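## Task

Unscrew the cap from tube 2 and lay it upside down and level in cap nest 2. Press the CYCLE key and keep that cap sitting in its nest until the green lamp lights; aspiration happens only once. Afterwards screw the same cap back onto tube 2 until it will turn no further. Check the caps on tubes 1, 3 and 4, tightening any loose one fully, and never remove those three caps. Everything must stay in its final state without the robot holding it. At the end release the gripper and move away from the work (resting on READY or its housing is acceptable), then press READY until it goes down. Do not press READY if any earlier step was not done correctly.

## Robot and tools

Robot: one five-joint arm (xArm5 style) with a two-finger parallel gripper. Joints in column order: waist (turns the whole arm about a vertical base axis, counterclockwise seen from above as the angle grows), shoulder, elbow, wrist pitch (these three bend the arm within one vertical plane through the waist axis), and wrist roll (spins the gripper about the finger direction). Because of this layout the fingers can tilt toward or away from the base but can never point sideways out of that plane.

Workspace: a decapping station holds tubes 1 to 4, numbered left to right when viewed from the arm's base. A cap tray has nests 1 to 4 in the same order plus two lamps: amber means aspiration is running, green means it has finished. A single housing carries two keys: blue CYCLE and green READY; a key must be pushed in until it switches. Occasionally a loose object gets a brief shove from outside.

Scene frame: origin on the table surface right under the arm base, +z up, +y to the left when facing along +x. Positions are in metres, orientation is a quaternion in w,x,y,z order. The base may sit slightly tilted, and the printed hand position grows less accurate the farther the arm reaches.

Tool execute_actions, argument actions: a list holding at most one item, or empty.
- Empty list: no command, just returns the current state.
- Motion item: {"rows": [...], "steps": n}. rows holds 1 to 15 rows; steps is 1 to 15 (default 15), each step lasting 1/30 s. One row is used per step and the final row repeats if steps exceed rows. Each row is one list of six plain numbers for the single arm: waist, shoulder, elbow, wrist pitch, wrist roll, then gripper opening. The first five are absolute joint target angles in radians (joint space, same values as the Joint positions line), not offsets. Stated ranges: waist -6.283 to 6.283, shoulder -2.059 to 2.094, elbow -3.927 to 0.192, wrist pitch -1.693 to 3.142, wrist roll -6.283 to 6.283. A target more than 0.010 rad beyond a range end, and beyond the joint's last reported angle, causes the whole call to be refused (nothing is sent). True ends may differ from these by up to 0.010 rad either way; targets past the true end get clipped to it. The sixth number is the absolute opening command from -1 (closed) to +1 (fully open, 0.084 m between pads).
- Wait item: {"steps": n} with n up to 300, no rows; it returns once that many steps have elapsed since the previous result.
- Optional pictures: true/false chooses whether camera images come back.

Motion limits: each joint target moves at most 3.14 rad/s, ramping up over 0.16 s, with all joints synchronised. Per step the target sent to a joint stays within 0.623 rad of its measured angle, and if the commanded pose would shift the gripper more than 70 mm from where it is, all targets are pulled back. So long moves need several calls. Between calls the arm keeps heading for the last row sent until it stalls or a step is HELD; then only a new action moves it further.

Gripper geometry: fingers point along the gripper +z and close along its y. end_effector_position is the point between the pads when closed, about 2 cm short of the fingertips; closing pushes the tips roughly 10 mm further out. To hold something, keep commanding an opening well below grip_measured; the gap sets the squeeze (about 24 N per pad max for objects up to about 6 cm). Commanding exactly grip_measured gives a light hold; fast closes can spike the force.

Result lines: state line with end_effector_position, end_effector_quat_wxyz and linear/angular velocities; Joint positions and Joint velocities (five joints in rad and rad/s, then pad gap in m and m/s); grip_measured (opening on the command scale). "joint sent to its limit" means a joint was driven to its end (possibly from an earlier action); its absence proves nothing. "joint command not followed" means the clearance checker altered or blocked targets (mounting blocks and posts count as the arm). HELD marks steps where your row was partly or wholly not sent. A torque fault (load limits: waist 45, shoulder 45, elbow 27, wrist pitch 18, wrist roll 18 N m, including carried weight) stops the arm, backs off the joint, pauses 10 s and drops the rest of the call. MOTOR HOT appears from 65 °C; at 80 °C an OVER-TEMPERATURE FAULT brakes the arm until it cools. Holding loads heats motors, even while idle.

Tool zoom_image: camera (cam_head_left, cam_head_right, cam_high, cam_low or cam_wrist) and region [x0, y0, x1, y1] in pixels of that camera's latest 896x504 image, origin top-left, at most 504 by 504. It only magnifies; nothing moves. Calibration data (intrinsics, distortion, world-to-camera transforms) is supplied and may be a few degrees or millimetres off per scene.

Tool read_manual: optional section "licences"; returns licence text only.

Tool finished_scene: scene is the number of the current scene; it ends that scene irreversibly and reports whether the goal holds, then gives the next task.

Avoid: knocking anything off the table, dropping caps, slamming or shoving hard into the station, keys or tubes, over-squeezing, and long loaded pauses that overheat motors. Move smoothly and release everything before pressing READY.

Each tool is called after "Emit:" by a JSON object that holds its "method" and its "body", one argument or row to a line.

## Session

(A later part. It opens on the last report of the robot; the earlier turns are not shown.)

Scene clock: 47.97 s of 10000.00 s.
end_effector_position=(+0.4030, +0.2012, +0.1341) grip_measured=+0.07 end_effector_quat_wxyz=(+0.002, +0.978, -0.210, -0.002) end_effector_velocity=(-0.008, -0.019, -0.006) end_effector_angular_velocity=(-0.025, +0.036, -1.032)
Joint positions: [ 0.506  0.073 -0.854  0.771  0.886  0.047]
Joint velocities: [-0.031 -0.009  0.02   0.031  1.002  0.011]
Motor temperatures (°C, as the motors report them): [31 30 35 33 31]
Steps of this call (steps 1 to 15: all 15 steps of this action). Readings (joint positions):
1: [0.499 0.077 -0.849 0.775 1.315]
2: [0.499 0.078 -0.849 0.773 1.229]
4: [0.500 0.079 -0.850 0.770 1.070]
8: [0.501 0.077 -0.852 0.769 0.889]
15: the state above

Emit:
{"method": "execute_actions", "body": {
  "actions": [
    {"rows":[[0.502,0.073,-0.846,0.773,2.34,0.1]],"steps":12}
  ],
  "pictures": false
}}

Emit:
{"method": "execute_actions", "body": {
  "actions": [
    {"rows":[[0.502,0.073,-0.846,0.773,2.34,0.1],[0.502,0.073,-0.846,0.773,2.34,-0.1],[0.502,0.073,-0.846,0.773,2.34,-0.2],[0.502,0.073,-0.846,0.773,2.34,-0.3],[0.502,0.073,-0.846,0.773,2.34,-0.6],[0.502,0.073,-0.846,0.773,2.34,-0.6],[0.502,0.073,-0.846,0.773,2.34,-0.6],[0.502,0.073,-0.846,0.773,2.34,-0.6],[0.502,0.071,-0.847,0.776,0.84,-0.6]],"steps":15}
  ],
  "pictures": false
}}

Emit:
{"method": "execute_actions", "body": {
  "actions": [
    {"rows":[[0.502,0.07,-0.848,0.778,0.84,-0.6]],"steps":15}
  ],
  "pictures": false
}}

Emit:
{"method": "execute_actions", "body": {
  "actions": [
    {"rows":[[0.502,0.07,-0.848,0.778,0.84,0.1],[0.502,0.07,-0.848,0.778,0.84,0.1],[0.502,0.07,-0.848,0.778,0.84,0.1],[0.502,0.07,-0.848,0.778,0.84,0.1],[0.502,0.07,-0.848,0.778,2.34,0.1]],"steps":15}
  ],
  "pictures": false
}}

Emit:
{"method": "execute_actions", "body": {
  "actions": [
    {"rows":[[0.502,0.07,-0.848,0.778,2.34,0.1],[0.502,0.07,-0.848,0.778,2.34,0.1],[0.502,0.07,-0.848,0.778,2.34,0.1],[0.502,0.07,-0.848,0.778,2.34,0.1],[0.502,0.07,-0.848,0.778,2.34,0.1],[0.502,0.07,-0.848,0.778,2.34,0.1],[0.502,0.07,-0.848,0.778,2.34,0.1],[0.502,0.07,-0.848,0.778,2.34,-0.1],[0.502,0.07,-0.848,0.778,2.34,-0.2],[0.502,0.07,-0.848,0.778,2.34,-0.3],[0.502,0.07,-0.848,0.778,2.34,-0.6]],"steps":15}
  ],
  "pictures": false
}}

Emit:
{"method": "execute_actions", "body": {
  "actions": [
    {"rows":[[0.502,0.068,-0.849,0.781,0.84,-0.6]],"steps":15}
  ],
  "pictures": false
}}

Emit:
{"method": "execute_actions", "body": {
  "actions": [
    {"rows":[[0.502,0.065,-0.85,0.785,0.84,-0.6]],"steps":12}
  ]
}}

Scene clock: 61.43 s of 10000.00 s.
end_effector_position=(+0.4006, +0.1978, +0.1312) grip_measured=+0.10 end_effector_quat_wxyz=(-0.007, -0.589, +0.808, +0.001) end_effector_velocity=(-0.001, +0.000, -0.001) end_effector_angular_velocity=(-0.001, +0.002, +0.002)
Joint positions: [ 0.502  0.073 -0.847  0.773  2.34   0.048]
Joint velocities: [ 0.002  0.001  0.002 -0.     0.    -0.   ]
Motor temperatures (°C, as the motors report them): [31 31 38 34 31]
Steps of this call (steps 1 to 45: the robot went on to your last target; steps 46 to 392: nothing new was sent; steps 393 to 404: all 12 steps of this action). Readings (joint positions):
393: [0.502 0.075 -0.849 0.775 2.340]
394: [0.502 0.075 -0.849 0.774 2.340]
396: [0.502 0.074 -0.848 0.774 2.340]
400: [0.502 0.073 -0.847 0.773 2.340]
404: the state above

Scene clock: 61.93 s of 10000.00 s.
end_effector_position=(+0.3989, +0.1977, +0.1311) grip_measured=-0.05 end_effector_quat_wxyz=(+0.010, +0.681, -0.732, -0.003) end_effector_velocity=(+0.002, -0.017, +0.000) end_effector_angular_velocity=(+0.037, +0.038, +2.476)
Joint positions: [ 0.503  0.072 -0.846  0.779  2.103  0.042]
Joint velocities: [-0.035 -0.007  0.003  0.021 -2.512 -0.02 ]
Motor temperatures (°C, as the motors report them): [31 31 38 34 31]
Steps of this call (steps 1 to 15: all 15 steps of this action). Readings (joint positions):
1: [0.502 0.073 -0.847 0.773 2.340]
2: [0.502 0.073 -0.847 0.773 2.340]
4: [0.505 0.072 -0.845 0.775 2.340]
8: [0.506 0.072 -0.845 0.778 2.340]
15: the state above

Scene clock: 62.43 s of 10000.00 s.
end_effector_position=(+0.4028, +0.1988, +0.1346) grip_measured=-0.25 end_effector_quat_wxyz=(+0.003, +0.975, -0.224, -0.003) end_effector_velocity=(+0.000, +0.004, +0.003) end_effector_angular_velocity=(+0.011, -0.005, +0.889)
Joint positions: [ 0.502  0.07  -0.852  0.775  0.91   0.033]
Joint velocities: [ 0.008 -0.006 -0.001 -0.002 -0.88   0.   ]
Motor temperatures (°C, as the motors report them): [31 31 38 34 31]
Steps of this call (steps 1 to 15: all 15 steps of this action). Readings (joint positions):
1: [0.502 0.072 -0.846 0.779 2.016]
2: [0.501 0.072 -0.846 0.780 1.925]
4: [0.499 0.072 -0.846 0.781 1.744]
8: [0.498 0.072 -0.848 0.780 1.393]
15: the state above

Scene clock: 62.93 s of 10000.00 s.
end_effector_position=(+0.4018, +0.1965, +0.1332) grip_measured=+0.09 end_effector_quat_wxyz=(+0.005, +0.885, -0.466, -0.004) end_effector_velocity=(-0.009, +0.005, -0.005) end_effector_angular_velocity=(-0.040, +0.001, -2.644)
Joint positions: [ 0.498  0.07  -0.849  0.777  1.425  0.048]
Joint velocities: [0.019 0.002 0.009 0.007 2.664 0.   ]
Motor temperatures (°C, as the motors report them): [31 31 38 34 31]
Steps of this call (steps 1 to 15: all 15 steps of this action). Readings (joint positions):
1: [0.502 0.069 -0.852 0.775 0.887]
2: [0.502 0.069 -0.852 0.775 0.871]
4: [0.504 0.069 -0.852 0.775 0.854]
8: [0.505 0.069 -0.850 0.776 0.886]
15: the state above

Scene clock: 63.43 s of 10000.00 s.
end_effector_position=(+0.3946, +0.1969, +0.1293) grip_measured=-0.21 end_effector_quat_wxyz=(-0.016, -0.597, +0.802, +0.003) end_effector_velocity=(+0.000, -0.002, +0.001) end_effector_angular_velocity=(-0.010, +0.008, -0.174)
Joint positions: [ 0.506  0.07  -0.841  0.787  2.325  0.035]
Joint velocities: [-0.003  0.004 -0.01   0.018  0.171 -0.001]
Motor temperatures (°C, as the motors report them): [31 31 38 34 31]
Steps of this call (steps 1 to 15: all 15 steps of this action). Readings (joint positions):
1: [0.499 0.070 -0.849 0.777 1.514]
2: [0.499 0.070 -0.849 0.777 1.602]
4: [0.500 0.070 -0.848 0.778 1.777]
8: [0.501 0.070 -0.848 0.778 2.110]
15: the state above

Scene clock: 63.93 s of 10000.00 s.
end_effector_position=(+0.4007, +0.1961, +0.1337) grip_measured=-0.25 end_effector_quat_wxyz=(+0.007, +0.890, -0.456, -0.006) end_effector_velocity=(+0.020, +0.009, +0.016) end_effector_angular_velocity=(+0.075, -0.044, +2.609)
Joint positions: [ 0.498  0.068 -0.85   0.785  1.403  0.033]
Joint velocities: [-0.002 -0.01  -0.027 -0.036 -2.611 -0.001]
Motor temperatures (°C, as the motors report them): [31 31 38 34 31]
Steps of this call (steps 1 to 15: all 15 steps of this action). Readings (joint positions):
1: [0.506 0.070 -0.841 0.788 2.330]
2: [0.506 0.071 -0.842 0.788 2.330]
4: [0.506 0.071 -0.843 0.788 2.294]
8: [0.504 0.071 -0.845 0.788 2.026]
15: the state above

Scene clock: 64.33 s of 10000.00 s.
end_effector_position=(+0.4035, +0.1988, +0.1377) grip_measured=-0.25 end_effector_quat_wxyz=(+0.002, +0.981, -0.195, -0.002) end_effector_velocity=(-0.019, -0.006, -0.016) end_effector_angular_velocity=(-0.026, +0.054, +0.120)
Joint positions: [ 0.501  0.064 -0.855  0.781  0.85   0.033]
Joint velocities: [ 0.006  0.008  0.03   0.022 -0.113 -0.   ]
Motor temperatures (°C, as the motors report them): [31 31 38 34 31]
Steps of this call (steps 1 to 12: all 12 steps of this action). Readings (joint positions):
1: [0.498 0.068 -0.851 0.783 1.315]
2: [0.499 0.068 -0.852 0.782 1.229]
4: [0.499 0.067 -0.853 0.780 1.070]
8: [0.500 0.064 -0.858 0.779 0.889]
12: the state above
camera_calibration (this result's frames):
cam_wrist: T_world_to_cam=[[-0.403038, -0.915154, -0.00730221, 0.377321], [-0.915154, 0.403076, -0.00477561, 0.359216], [0.00731376, 0.00475789, -0.999962, 0.263342], [0, 0, 0, 1]] pos_world=[0.478886, 0.199263, 0.267802]

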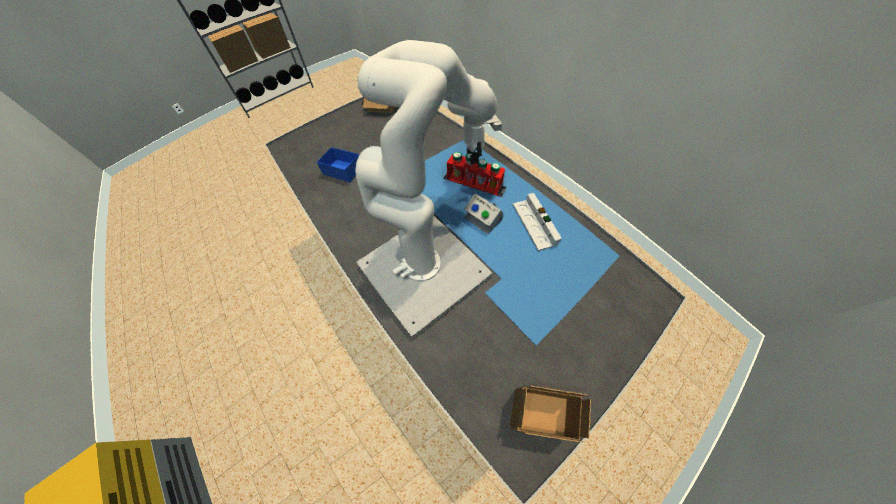

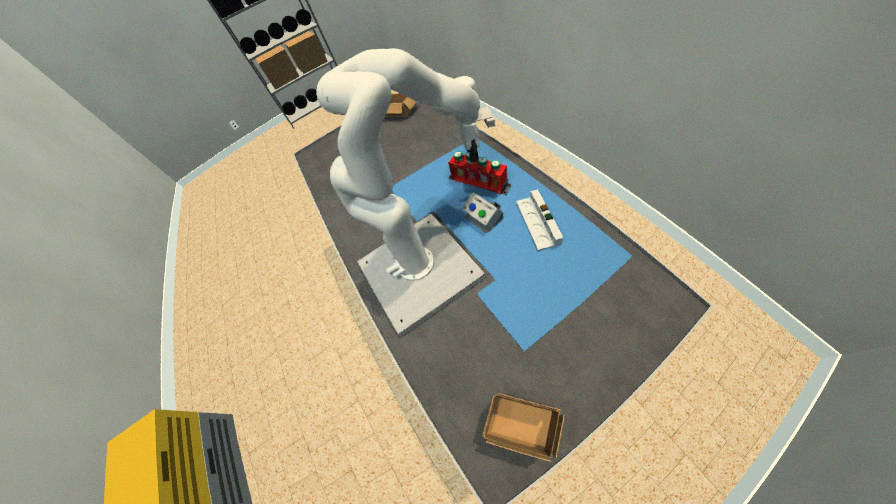

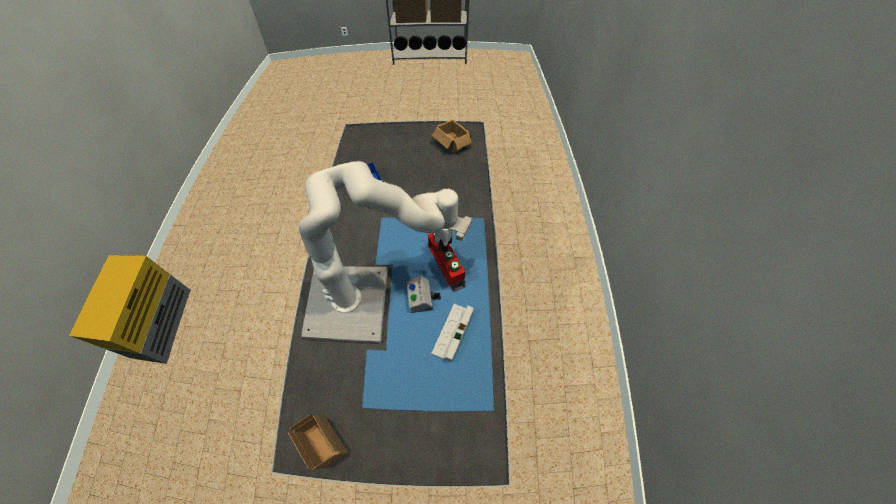

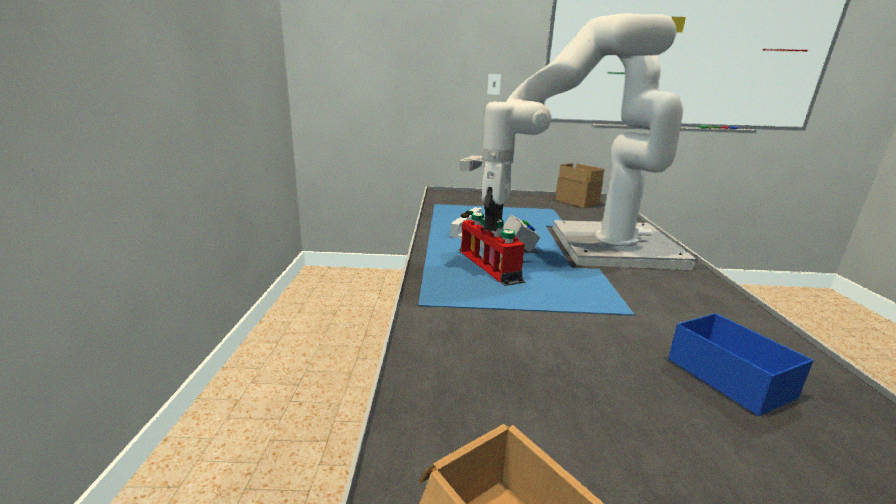

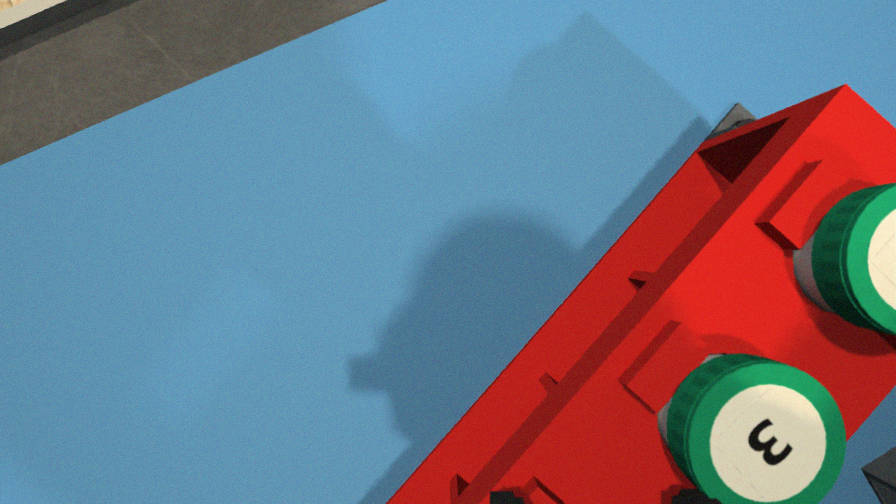

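Emit:
{"method": "execute_actions", "body": {
  "actions": [
    {"rows":[[0.502,0.055,-0.855,0.8,0.7,-0.6]],"steps":12}
  ],
  "pictures": false
}}

Scene clock: 66.47 s of 10000.00 s.
end_effector_position=(+0.3997, +0.1980, +0.1388) grip_measured=-0.24 end_effector_quat_wxyz=(+0.004, +0.993, -0.122, -0.007) end_effector_velocity=(+0.001, -0.000, +0.002) end_effector_angular_velocity=(+0.002, -0.001, +0.051)
Joint positions: [ 0.503  0.057 -0.853  0.797  0.704  0.033]
Joint velocities: [-0.002 -0.002 -0.003  0.004 -0.052  0.   ]
Motor temperatures (°C, as the motors report them): [31 31 38 34 31]
Steps of this call (steps 1 to 15: the robot went on to your last target; steps 16 to 52: nothing new was sent; steps 53 to 64: all 12 steps of this action). Readings (joint positions):
53: [0.502 0.065 -0.850 0.783 0.840]
54: [0.502 0.065 -0.850 0.783 0.836]
56: [0.503 0.063 -0.851 0.786 0.799]
60: [0.503 0.059 -0.852 0.794 0.723]
64: the state above

Emit:
{"method": "execute_actions", "body": {
  "actions": [
    {"rows":[[0.502,0.045,-0.86,0.815,0.7,-0.6],[0.502,0.045,-0.86,0.815,0.7,-0.6],[0.502,0.045,-0.86,0.815,0.7,-0.6],[0.502,0.045,-0.86,0.815,0.7,-0.6],[0.502,0.035,-0.865,0.83,0.7,-0.6],[0.502,0.035,-0.865,0.83,0.7,-0.6],[0.502,0.035,-0.865,0.83,0.7,-0.6],[0.502,0.035,-0.865,0.83,0.7,-0.6],[0.502,-0.007,-0.889,0.896,0.7,-0.6]],"steps":15}
  ]
}}

Scene clock: 70.63 s of 10000.00 s.
end_effector_position=(+0.4002, +0.1965, +0.1694) grip_measured=-0.25 end_effector_quat_wxyz=(+0.004, +0.993, -0.121, -0.007) end_effector_velocity=(+0.011, +0.013, +0.075) end_effector_angular_velocity=(+0.028, -0.056, +0.015)
Joint positions: [ 0.5    0.    -0.884  0.884  0.7    0.033]
Joint velocities: [ 0.015 -0.117 -0.088  0.142  0.001 -0.   ]
Motor temperatures (°C, as the motors report them): [31 31 37 34 31]
Steps of this call (steps 1 to 15: the robot went on to your last target; steps 16 to 110: nothing new was sent; steps 111 to 125: all 15 steps of this action). Readings (joint positions):
111: [0.502 0.055 -0.855 0.800 0.700]
112: [0.502 0.054 -0.855 0.801 0.700]
114: [0.502 0.051 -0.857 0.806 0.700]
118: [0.496 0.040 -0.859 0.825 0.700]
125: the state above
camera_calibration (this result's frames):
cam_wrist: T_world_to_cam=[[-0.263263, -0.964723, -0.00125827, 0.326855], [-0.96472, 0.263258, 0.00332624, 0.40319], [-0.00287765, 0.00208956, -0.999994, 0.299625], [0, 0, 0, 1]] pos_world=[0.475876, 0.208555, 0.298693]

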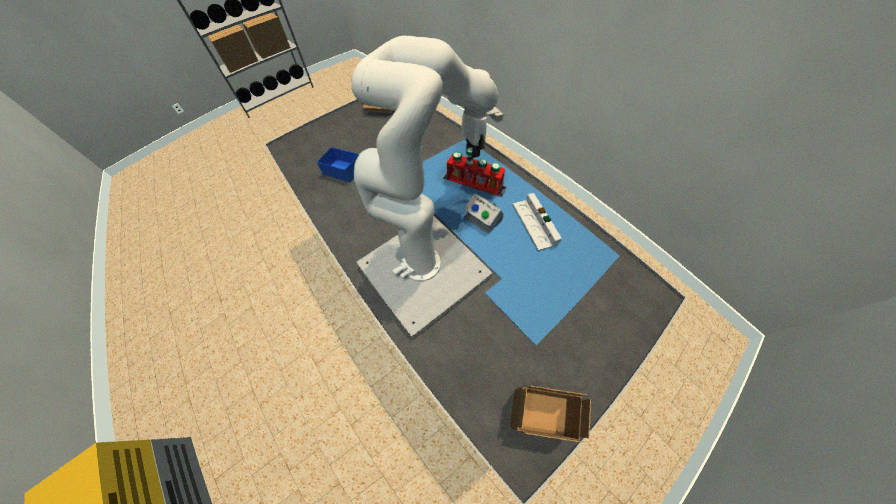

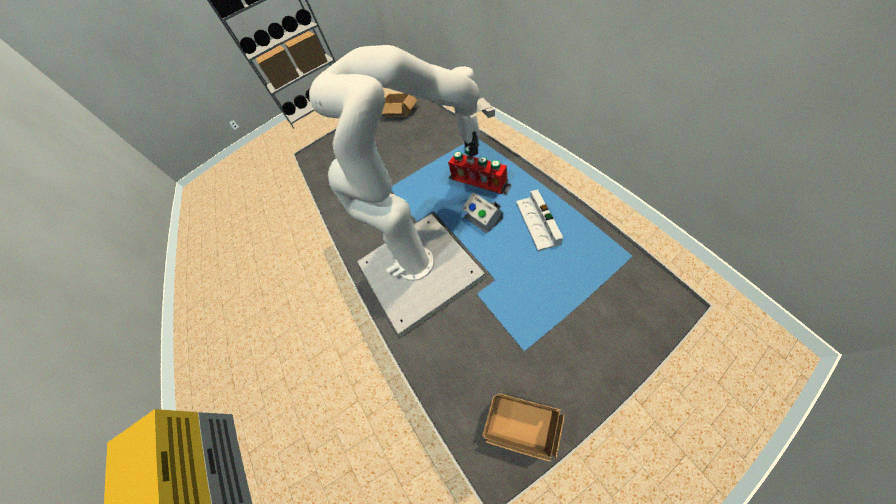

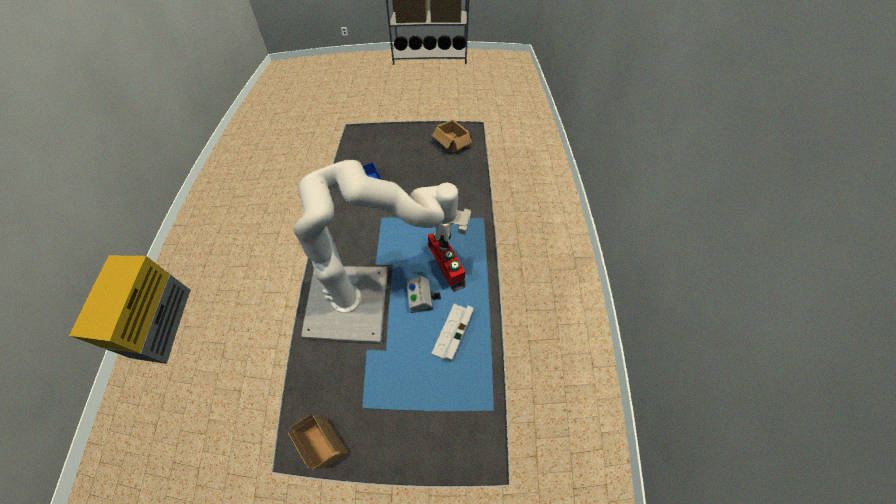

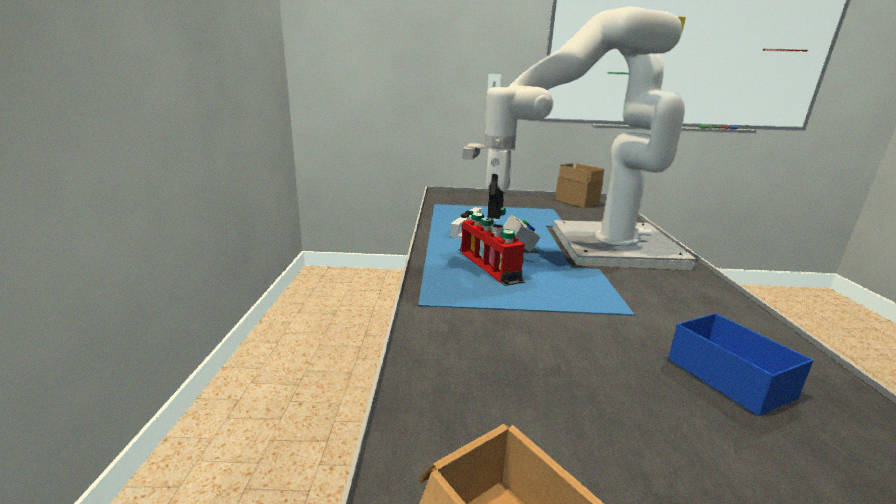

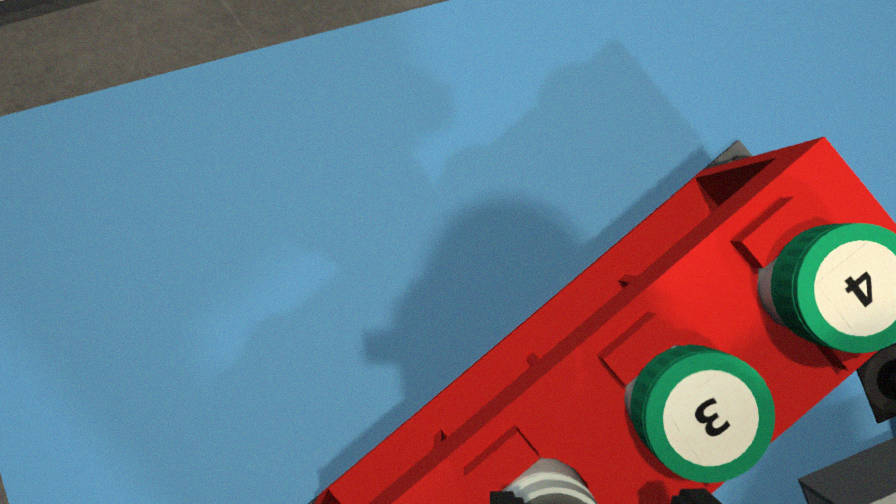

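Emit:
{"method": "execute_actions", "body": {
  "actions": [
    {"rows":[[0.2,-0.15,-0.92,1.07,0.4,-0.6]],"steps":15}
  ],
  "pictures": false
}}

Emit:
{"method": "execute_actions", "body": {
  "actions": [
    {"rows":[[-0.27,-0.2,-0.85,1.05,0,-0.6]],"steps":15}
  ],
  "pictures": false
}}

Emit:
{"method": "execute_actions", "body": {
  "actions": [
    {"rows":[[-0.27,-0.2,-0.85,1.05,0,-0.6]],"steps":10}
  ]
}}

Scene clock: 77.97 s of 10000.00 s.
end_effector_position=(+0.4226, +0.0745, +0.2330) grip_measured=-0.25 end_effector_quat_wxyz=(+0.004, +0.992, -0.123, -0.005) end_effector_velocity=(-0.007, -0.085, +0.036) end_effector_angular_velocity=(-0.004, +0.021, +0.020)
Joint positions: [ 0.216 -0.143 -0.919  1.059  0.418  0.033]
Joint velocities: [-0.195 -0.093 -0.013  0.128 -0.214 -0.   ]
Motor temperatures (°C, as the motors report them): [31 31 37 34 31]
Steps of this call (steps 1 to 30: the robot went on to your last target; steps 31 to 205: nothing new was sent; steps 206 to 220: all 15 steps of this action). Readings (joint positions):
206: [0.502 -0.007 -0.889 0.896 0.700]
207: [0.500 -0.008 -0.889 0.898 0.696]
209: [0.466 -0.024 -0.891 0.920 0.659]
213: [0.354 -0.077 -0.905 0.980 0.554]
220: the state above

Scene clock: 78.47 s of 10000.00 s.
end_effector_position=(+0.4056, -0.0825, +0.2313) grip_measured=-0.25 end_effector_quat_wxyz=(+0.004, +0.989, -0.148, -0.007) end_effector_velocity=(-0.103, -0.345, -0.004) end_effector_angular_velocity=(-0.002, -0.004, -0.135)
Joint positions: [-0.162 -0.188 -0.865  1.053  0.092  0.033]
Joint velocities: [-0.873 -0.1    0.124 -0.027 -0.738  0.   ]
Motor temperatures (°C, as the motors report them): [31 31 37 34 31]
Steps of this call (steps 1 to 15: all 15 steps of this action). Readings (joint positions):
1: [0.211 -0.145 -0.919 1.063 0.412]
2: [0.205 -0.147 -0.919 1.064 0.405]
4: [0.166 -0.152 -0.913 1.064 0.368]
8: [0.041 -0.165 -0.895 1.060 0.266]
15: the state above

Scene clock: 78.80 s of 10000.00 s.
end_effector_position=(+0.3911, -0.1229, +0.2308) grip_measured=-0.25 end_effector_quat_wxyz=(+0.005, +0.988, -0.155, -0.007) end_effector_velocity=(-0.003, -0.009, -0.001) end_effector_angular_velocity=(-0.000, -0.001, +0.000)
Joint positions: [-0.267 -0.2   -0.85   1.05   0.002  0.033]
Joint velocities: [-0.024 -0.001  0.004 -0.004 -0.024 -0.   ]
Motor temperatures (°C, as the motors report them): [31 31 37 34 31]
Steps of this call (steps 1 to 10: all 10 steps of this action). Readings (joint positions):
1: [-0.190 -0.191 -0.861 1.053 0.069]
2: [-0.215 -0.194 -0.858 1.052 0.048]
4: [-0.246 -0.197 -0.853 1.051 0.022]
8: [-0.264 -0.199 -0.851 1.050 0.005]
10: the state above
camera_calibration (this result's frames):
cam_wrist: T_world_to_cam=[[-0.328687, -0.944439, -0.000387151, 0.0442761], [-0.944436, 0.328685, 0.00269435, 0.478563], [-0.0024174, 0.00125124, -0.999996, 0.361374], [0, 0, 0, 1]] pos_world=[0.467399, -0.115932, 0.3601]

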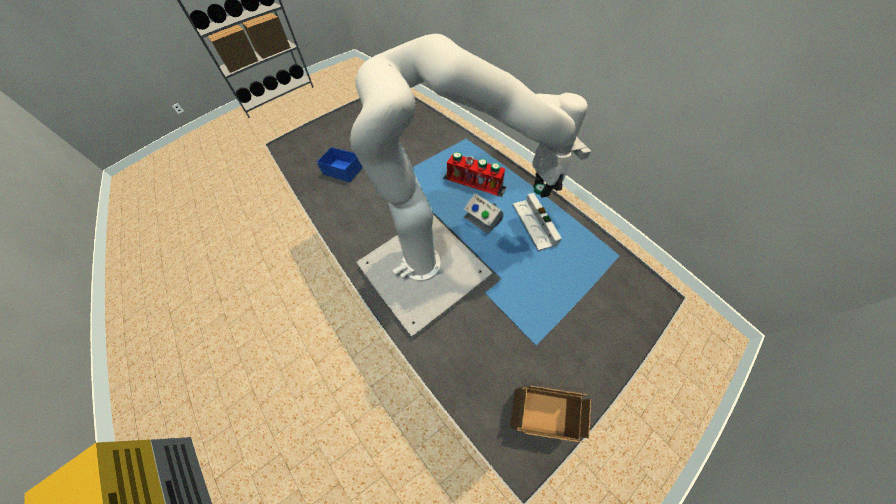

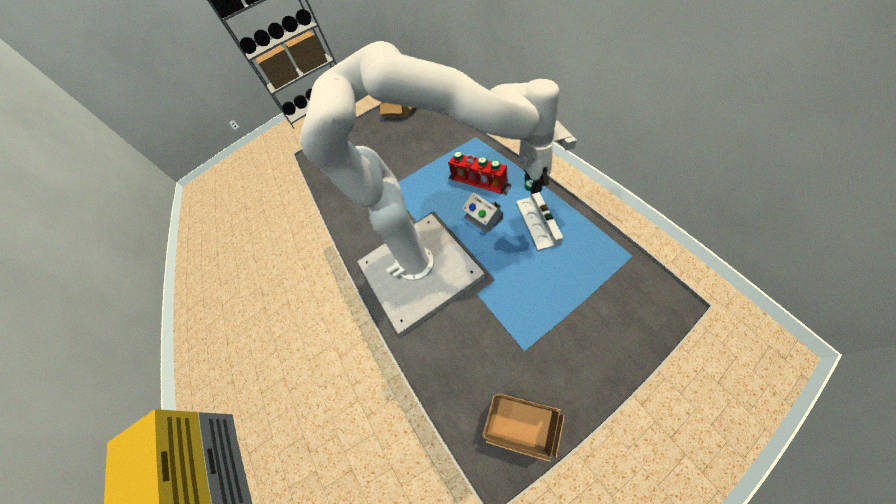

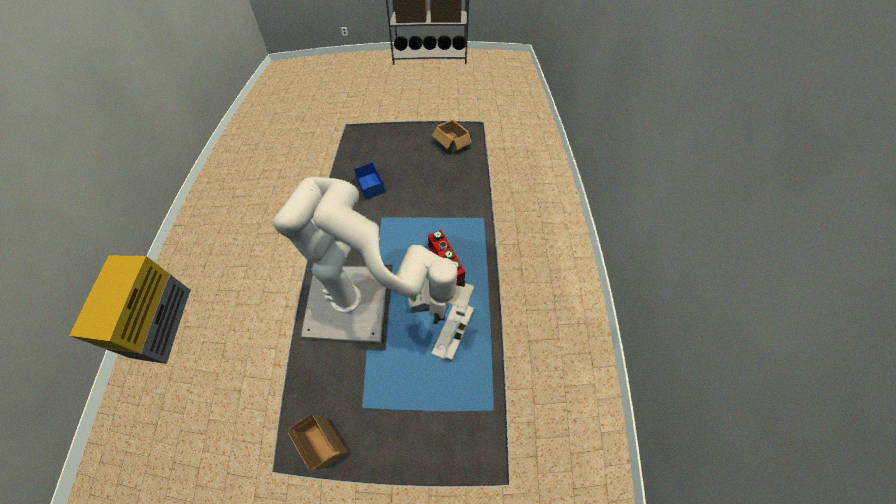

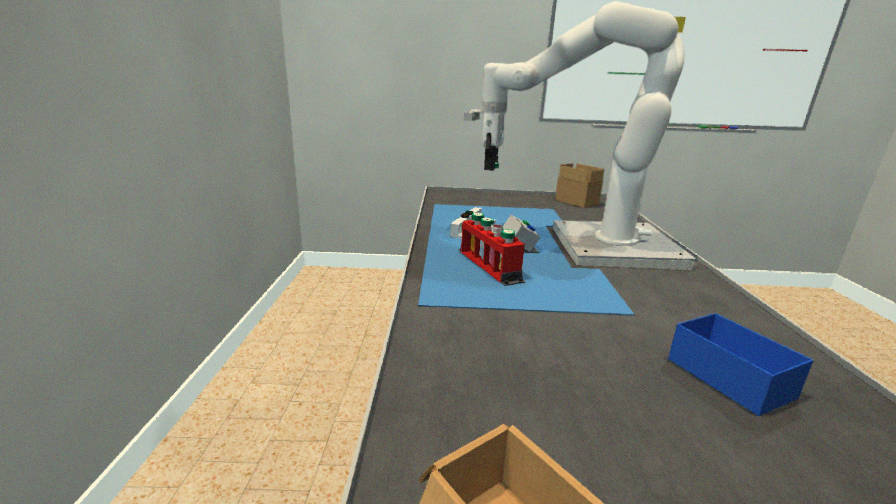

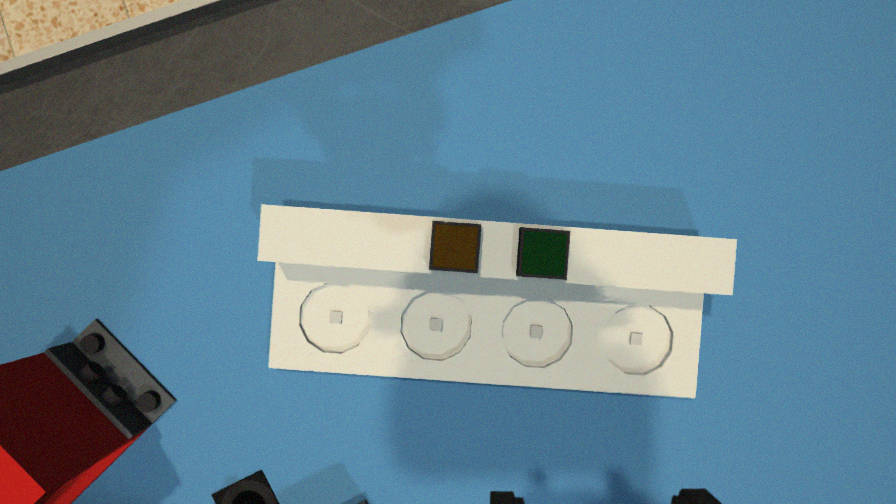

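Emit:
{"method": "execute_actions", "body": {
  "actions": [
    {"rows":[[-0.18,-0.009,-0.889,0.898,0.1,-0.6]],"steps":15}
  ],
  "pictures": false
}}

Emit:
{"method": "execute_actions", "body": {
  "actions": [
    {"rows":[[-0.18,-0.009,-0.889,0.898,0.1,-0.6]],"steps":8}
  ]
}}

Scene clock: 94.30 s of 10000.00 s.
end_effector_position=(+0.4341, -0.0977, +0.1771) grip_measured=-0.25 end_effector_quat_wxyz=(+0.005, +0.987, -0.161, -0.006) end_effector_velocity=(+0.006, +0.003, -0.005) end_effector_angular_velocity=(-0.001, -0.006, -0.005)
Joint positions: [-0.181 -0.012 -0.889  0.9    0.099  0.033]
Joint velocities: [ 0.01   0.019 -0.006 -0.019  0.014 -0.   ]
Motor temperatures (°C, as the motors report them): [31 31 37 33 31]
Steps of this call (steps 1 to 15: the robot went on to your last target; steps 16 to 450: nothing new was sent; steps 451 to 465: all 15 steps of this action). Readings (joint positions):
451: [-0.270 -0.200 -0.850 1.050 0.000]
452: [-0.269 -0.197 -0.851 1.047 0.002]
454: [-0.252 -0.162 -0.862 1.014 0.023]
458: [-0.195 -0.041 -0.879 0.928 0.080]
465: the state above

Scene clock: 94.57 s of 10000.00 s.
end_effector_position=(+0.4342, -0.0973, +0.1761) grip_measured=-0.25 end_effector_quat_wxyz=(+0.005, +0.987, -0.161, -0.006) end_effector_velocity=(+0.000, +0.001, -0.001) end_effector_angular_velocity=(+0.000, +0.001, +0.000)
Joint positions: [-0.18  -0.01  -0.889  0.898  0.1    0.033]
Joint velocities: [ 0.001  0.003  0.    -0.003  0.001 -0.   ]
Motor temperatures (°C, as the motors report them): [31 31 37 33 31]
Steps of this call (steps 1 to 8: all 8 steps of this action). Readings (joint positions):
1: [-0.181 -0.011 -0.889 0.899 0.099]
2: [-0.181 -0.011 -0.889 0.899 0.099]
4: [-0.181 -0.010 -0.889 0.898 0.100]
8: the state above
camera_calibration (this result's frames):
cam_wrist: T_world_to_cam=[[-0.339498, -0.940607, -0.000317744, 0.0877478], [-0.940605, 0.339496, 0.00208043, 0.51048], [-0.001849, 0.00100517, -0.999998, 0.306477], [0, 0, 0, 1]] pos_world=[0.510517, -0.0910781, 0.305442]

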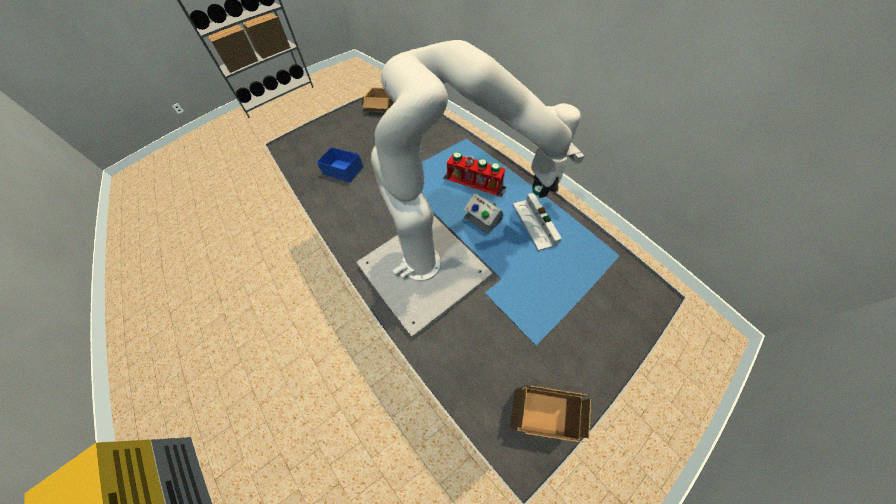

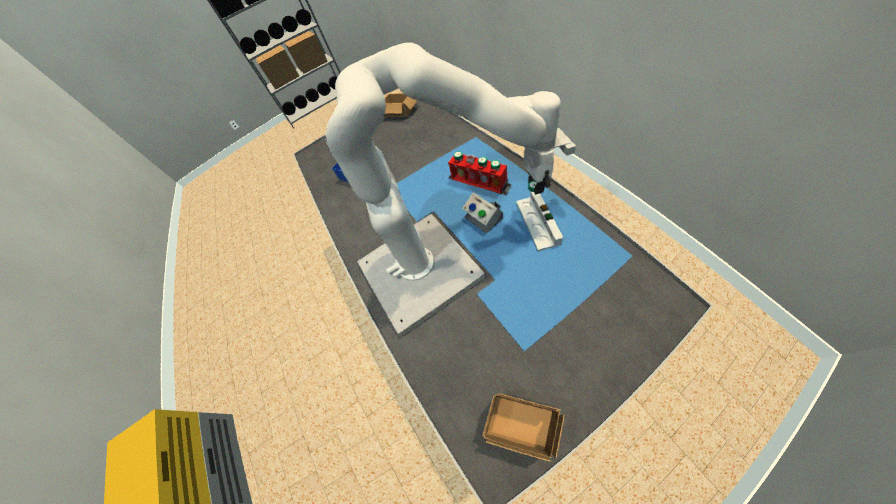

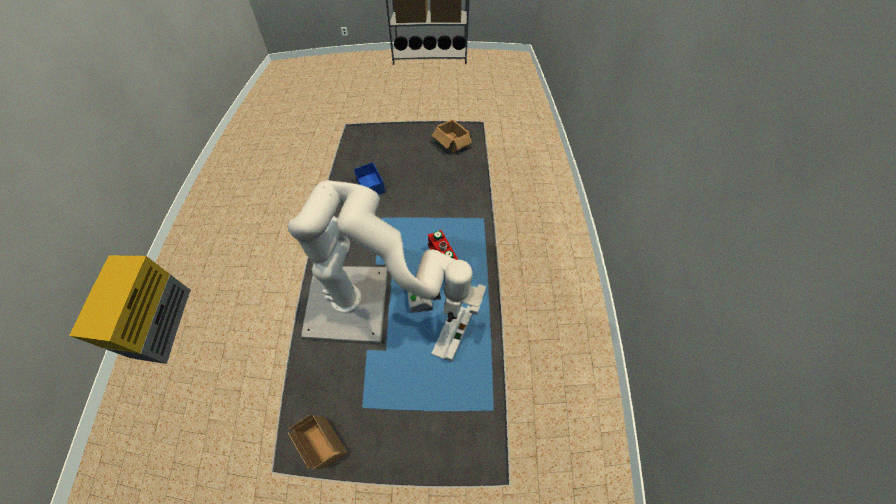

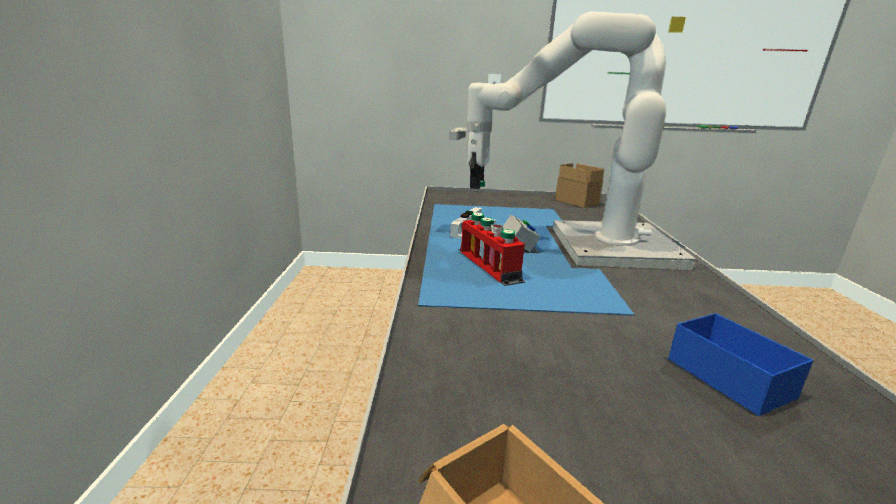

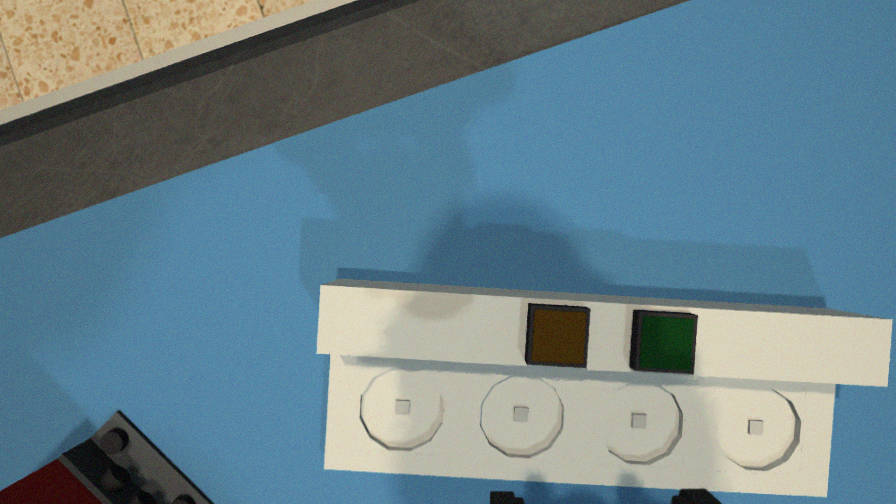

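Emit:
{"method": "execute_actions", "body": {
  "actions": [
    {"rows":[[-0.18,0.1,-0.84,0.74,0.1,-0.6],[-0.18,0.1,-0.84,0.74,0.1,-0.6],[-0.18,0.1,-0.84,0.74,0.1,-0.6],[-0.18,0.1,-0.84,0.74,0.1,-0.6],[-0.18,0.222,-0.79,0.5685,0.1,-0.6]],"steps":15}
  ],
  "pictures": false
}}

Emit:
{"method": "execute_actions", "body": {
  "actions": [
    {"rows":[[-0.18,0.26,-0.792,0.532,0.1,-0.6]],"steps":12}
  ]
}}

Scene clock: 106.83 s of 10000.00 s.
end_effector_position=(+0.4290, -0.0971, +0.0653) grip_measured=-0.25 end_effector_quat_wxyz=(+0.004, +0.987, -0.161, -0.009) end_effector_velocity=(+0.021, -0.005, -0.026) end_effector_angular_velocity=(-0.020, -0.089, +0.003)
Joint positions: [-0.18   0.214 -0.792  0.583  0.1    0.033]
Joint velocities: [-0.     0.082  0.01  -0.183 -0.002  0.   ]
Motor temperatures (°C, as the motors report them): [31 31 37 33 31]
Steps of this call (steps 1 to 15: the robot went on to your last target; steps 16 to 353: nothing new was sent; steps 354 to 368: all 15 steps of this action). Readings (joint positions):
354: [-0.180 -0.009 -0.889 0.898 0.100]
355: [-0.180 -0.007 -0.888 0.894 0.100]
357: [-0.180 0.016 -0.880 0.854 0.100]
361: [-0.180 0.107 -0.837 0.732 0.100]
368: the state above

Scene clock: 107.23 s of 10000.00 s.
end_effector_position=(+0.4310, -0.0977, +0.0497) grip_measured=-0.25 end_effector_quat_wxyz=(+0.005, +0.987, -0.161, -0.006) end_effector_velocity=(+0.002, -0.000, -0.003) end_effector_angular_velocity=(-0.001, -0.005, +0.002)
Joint positions: [-0.18   0.259 -0.792  0.533  0.1    0.033]
Joint velocities: [ 0.     0.011 -0.002 -0.014 -0.002 -0.   ]
Motor temperatures (°C, as the motors report them): [31 31 37 33 31]
Steps of this call (steps 1 to 12: all 12 steps of this action). Readings (joint positions):
1: [-0.180 0.216 -0.792 0.578 0.100]
2: [-0.180 0.220 -0.793 0.572 0.100]
4: [-0.180 0.235 -0.794 0.554 0.100]
8: [-0.180 0.255 -0.792 0.537 0.100]
12: the state above
camera_calibration (this result's frames):
cam_wrist: T_world_to_cam=[[-0.339328, -0.940668, -0.000370614, 0.0861308], [-0.940667, 0.339327, 0.00167059, 0.5079], [-0.00144571, 0.000915501, -0.999999, 0.179969], [0, 0, 0, 1]] pos_world=[0.507251, -0.0914885, 0.179152]

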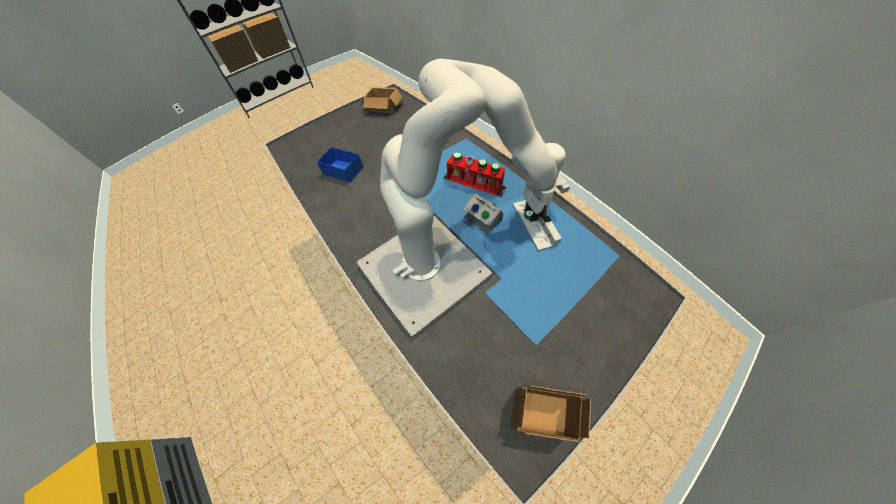

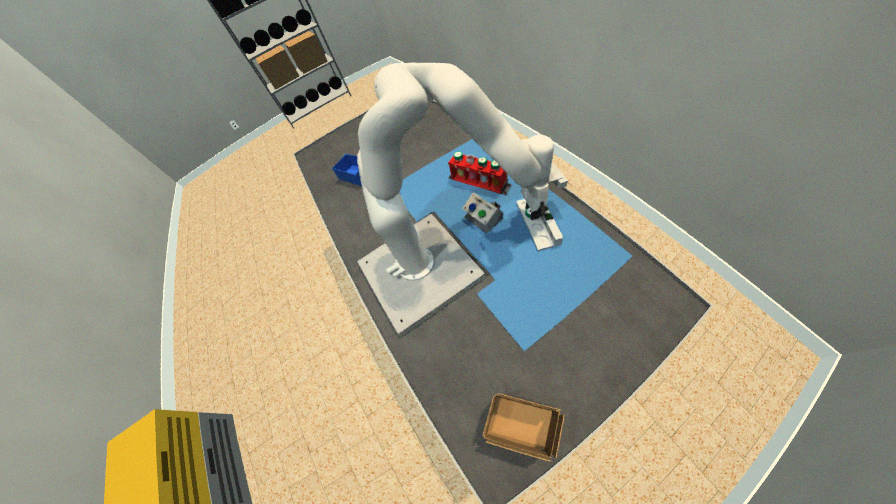

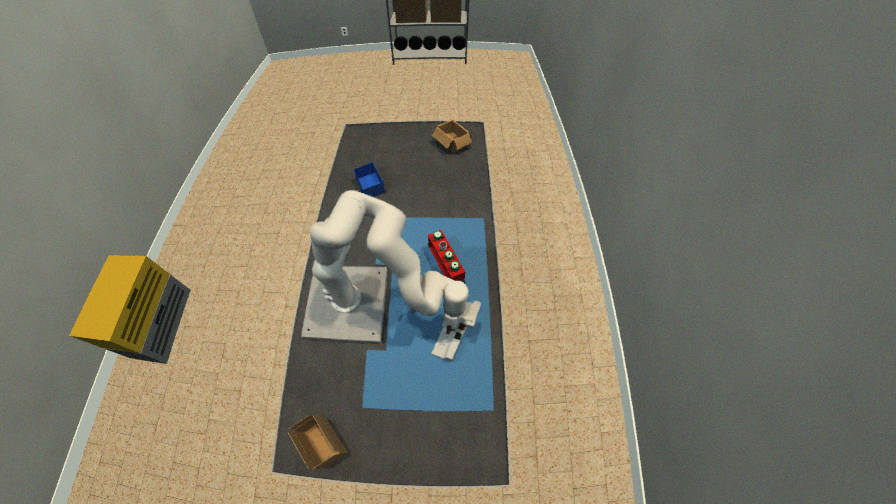

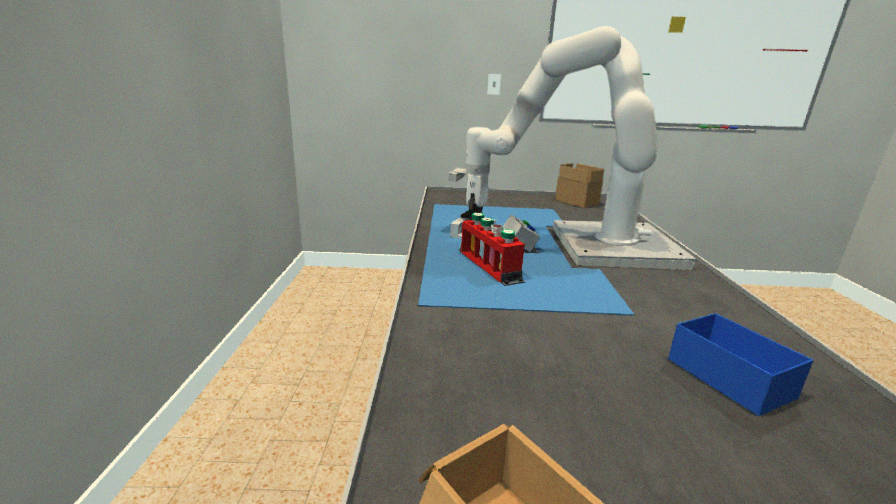

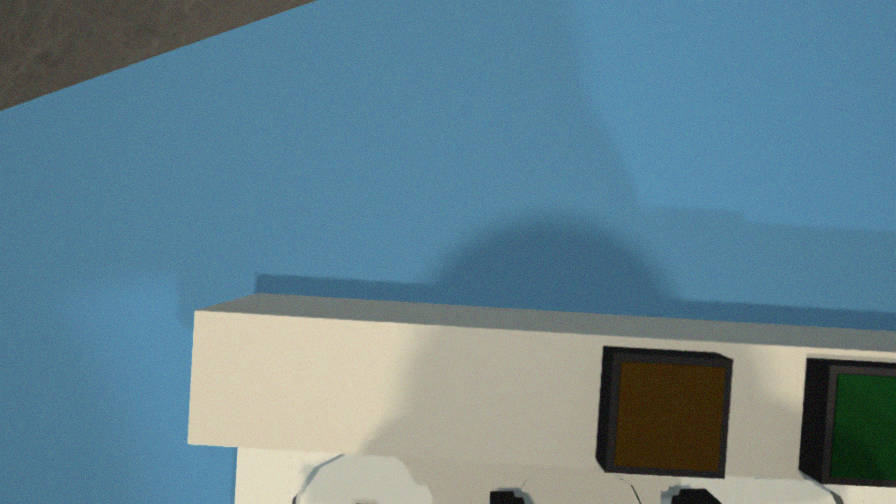

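Emit:
{"method": "execute_actions", "body": {
  "actions": [
    {"rows":[[-0.178,0.2815,-0.7936,0.5115,0.1,-0.6],[-0.178,0.2815,-0.7936,0.5115,0.1,-0.6],[-0.178,0.2815,-0.7936,0.5115,0.1,-0.6],[-0.178,0.2815,-0.7936,0.5115,0.1,-0.6],[-0.178,0.2815,-0.7936,0.5115,0.1,-0.6],[-0.178,0.294,-0.7943,0.5,0.1,-0.6],[-0.178,0.294,-0.7943,0.5,0.1,-0.6],[-0.178,0.294,-0.7943,0.5,0.1,-0.6],[-0.178,0.294,-0.7943,0.5,0.1,-0.6],[-0.178,0.303,-0.795,0.492,0.1,-0.6]],"steps":15}
  ],
  "pictures": false
}}

Scene clock: 112.10 s of 10000.00 s.
end_effector_position=(+0.4323, -0.0972, +0.0360) grip_measured=-0.25 end_effector_quat_wxyz=(+0.005, +0.987, -0.160, -0.005) end_effector_velocity=(+0.012, -0.003, +0.000) end_effector_angular_velocity=(-0.007, -0.032, +0.002)
Joint positions: [-0.178  0.299 -0.796  0.495  0.1    0.033]
Joint velocities: [ 0.     0.015 -0.014 -0.034 -0.001 -0.   ]
Motor temperatures (°C, as the motors report them): [31 31 36 33 31]
Steps of this call (steps 1 to 15: the robot went on to your last target; steps 16 to 131: nothing new was sent; steps 132 to 146: all 15 steps of this action). Readings (joint positions):
132: [-0.180 0.260 -0.792 0.532 0.100]
133: [-0.180 0.261 -0.792 0.530 0.100]
135: [-0.179 0.270 -0.793 0.522 0.100]
139: [-0.178 0.283 -0.793 0.510 0.100]
146: the state above


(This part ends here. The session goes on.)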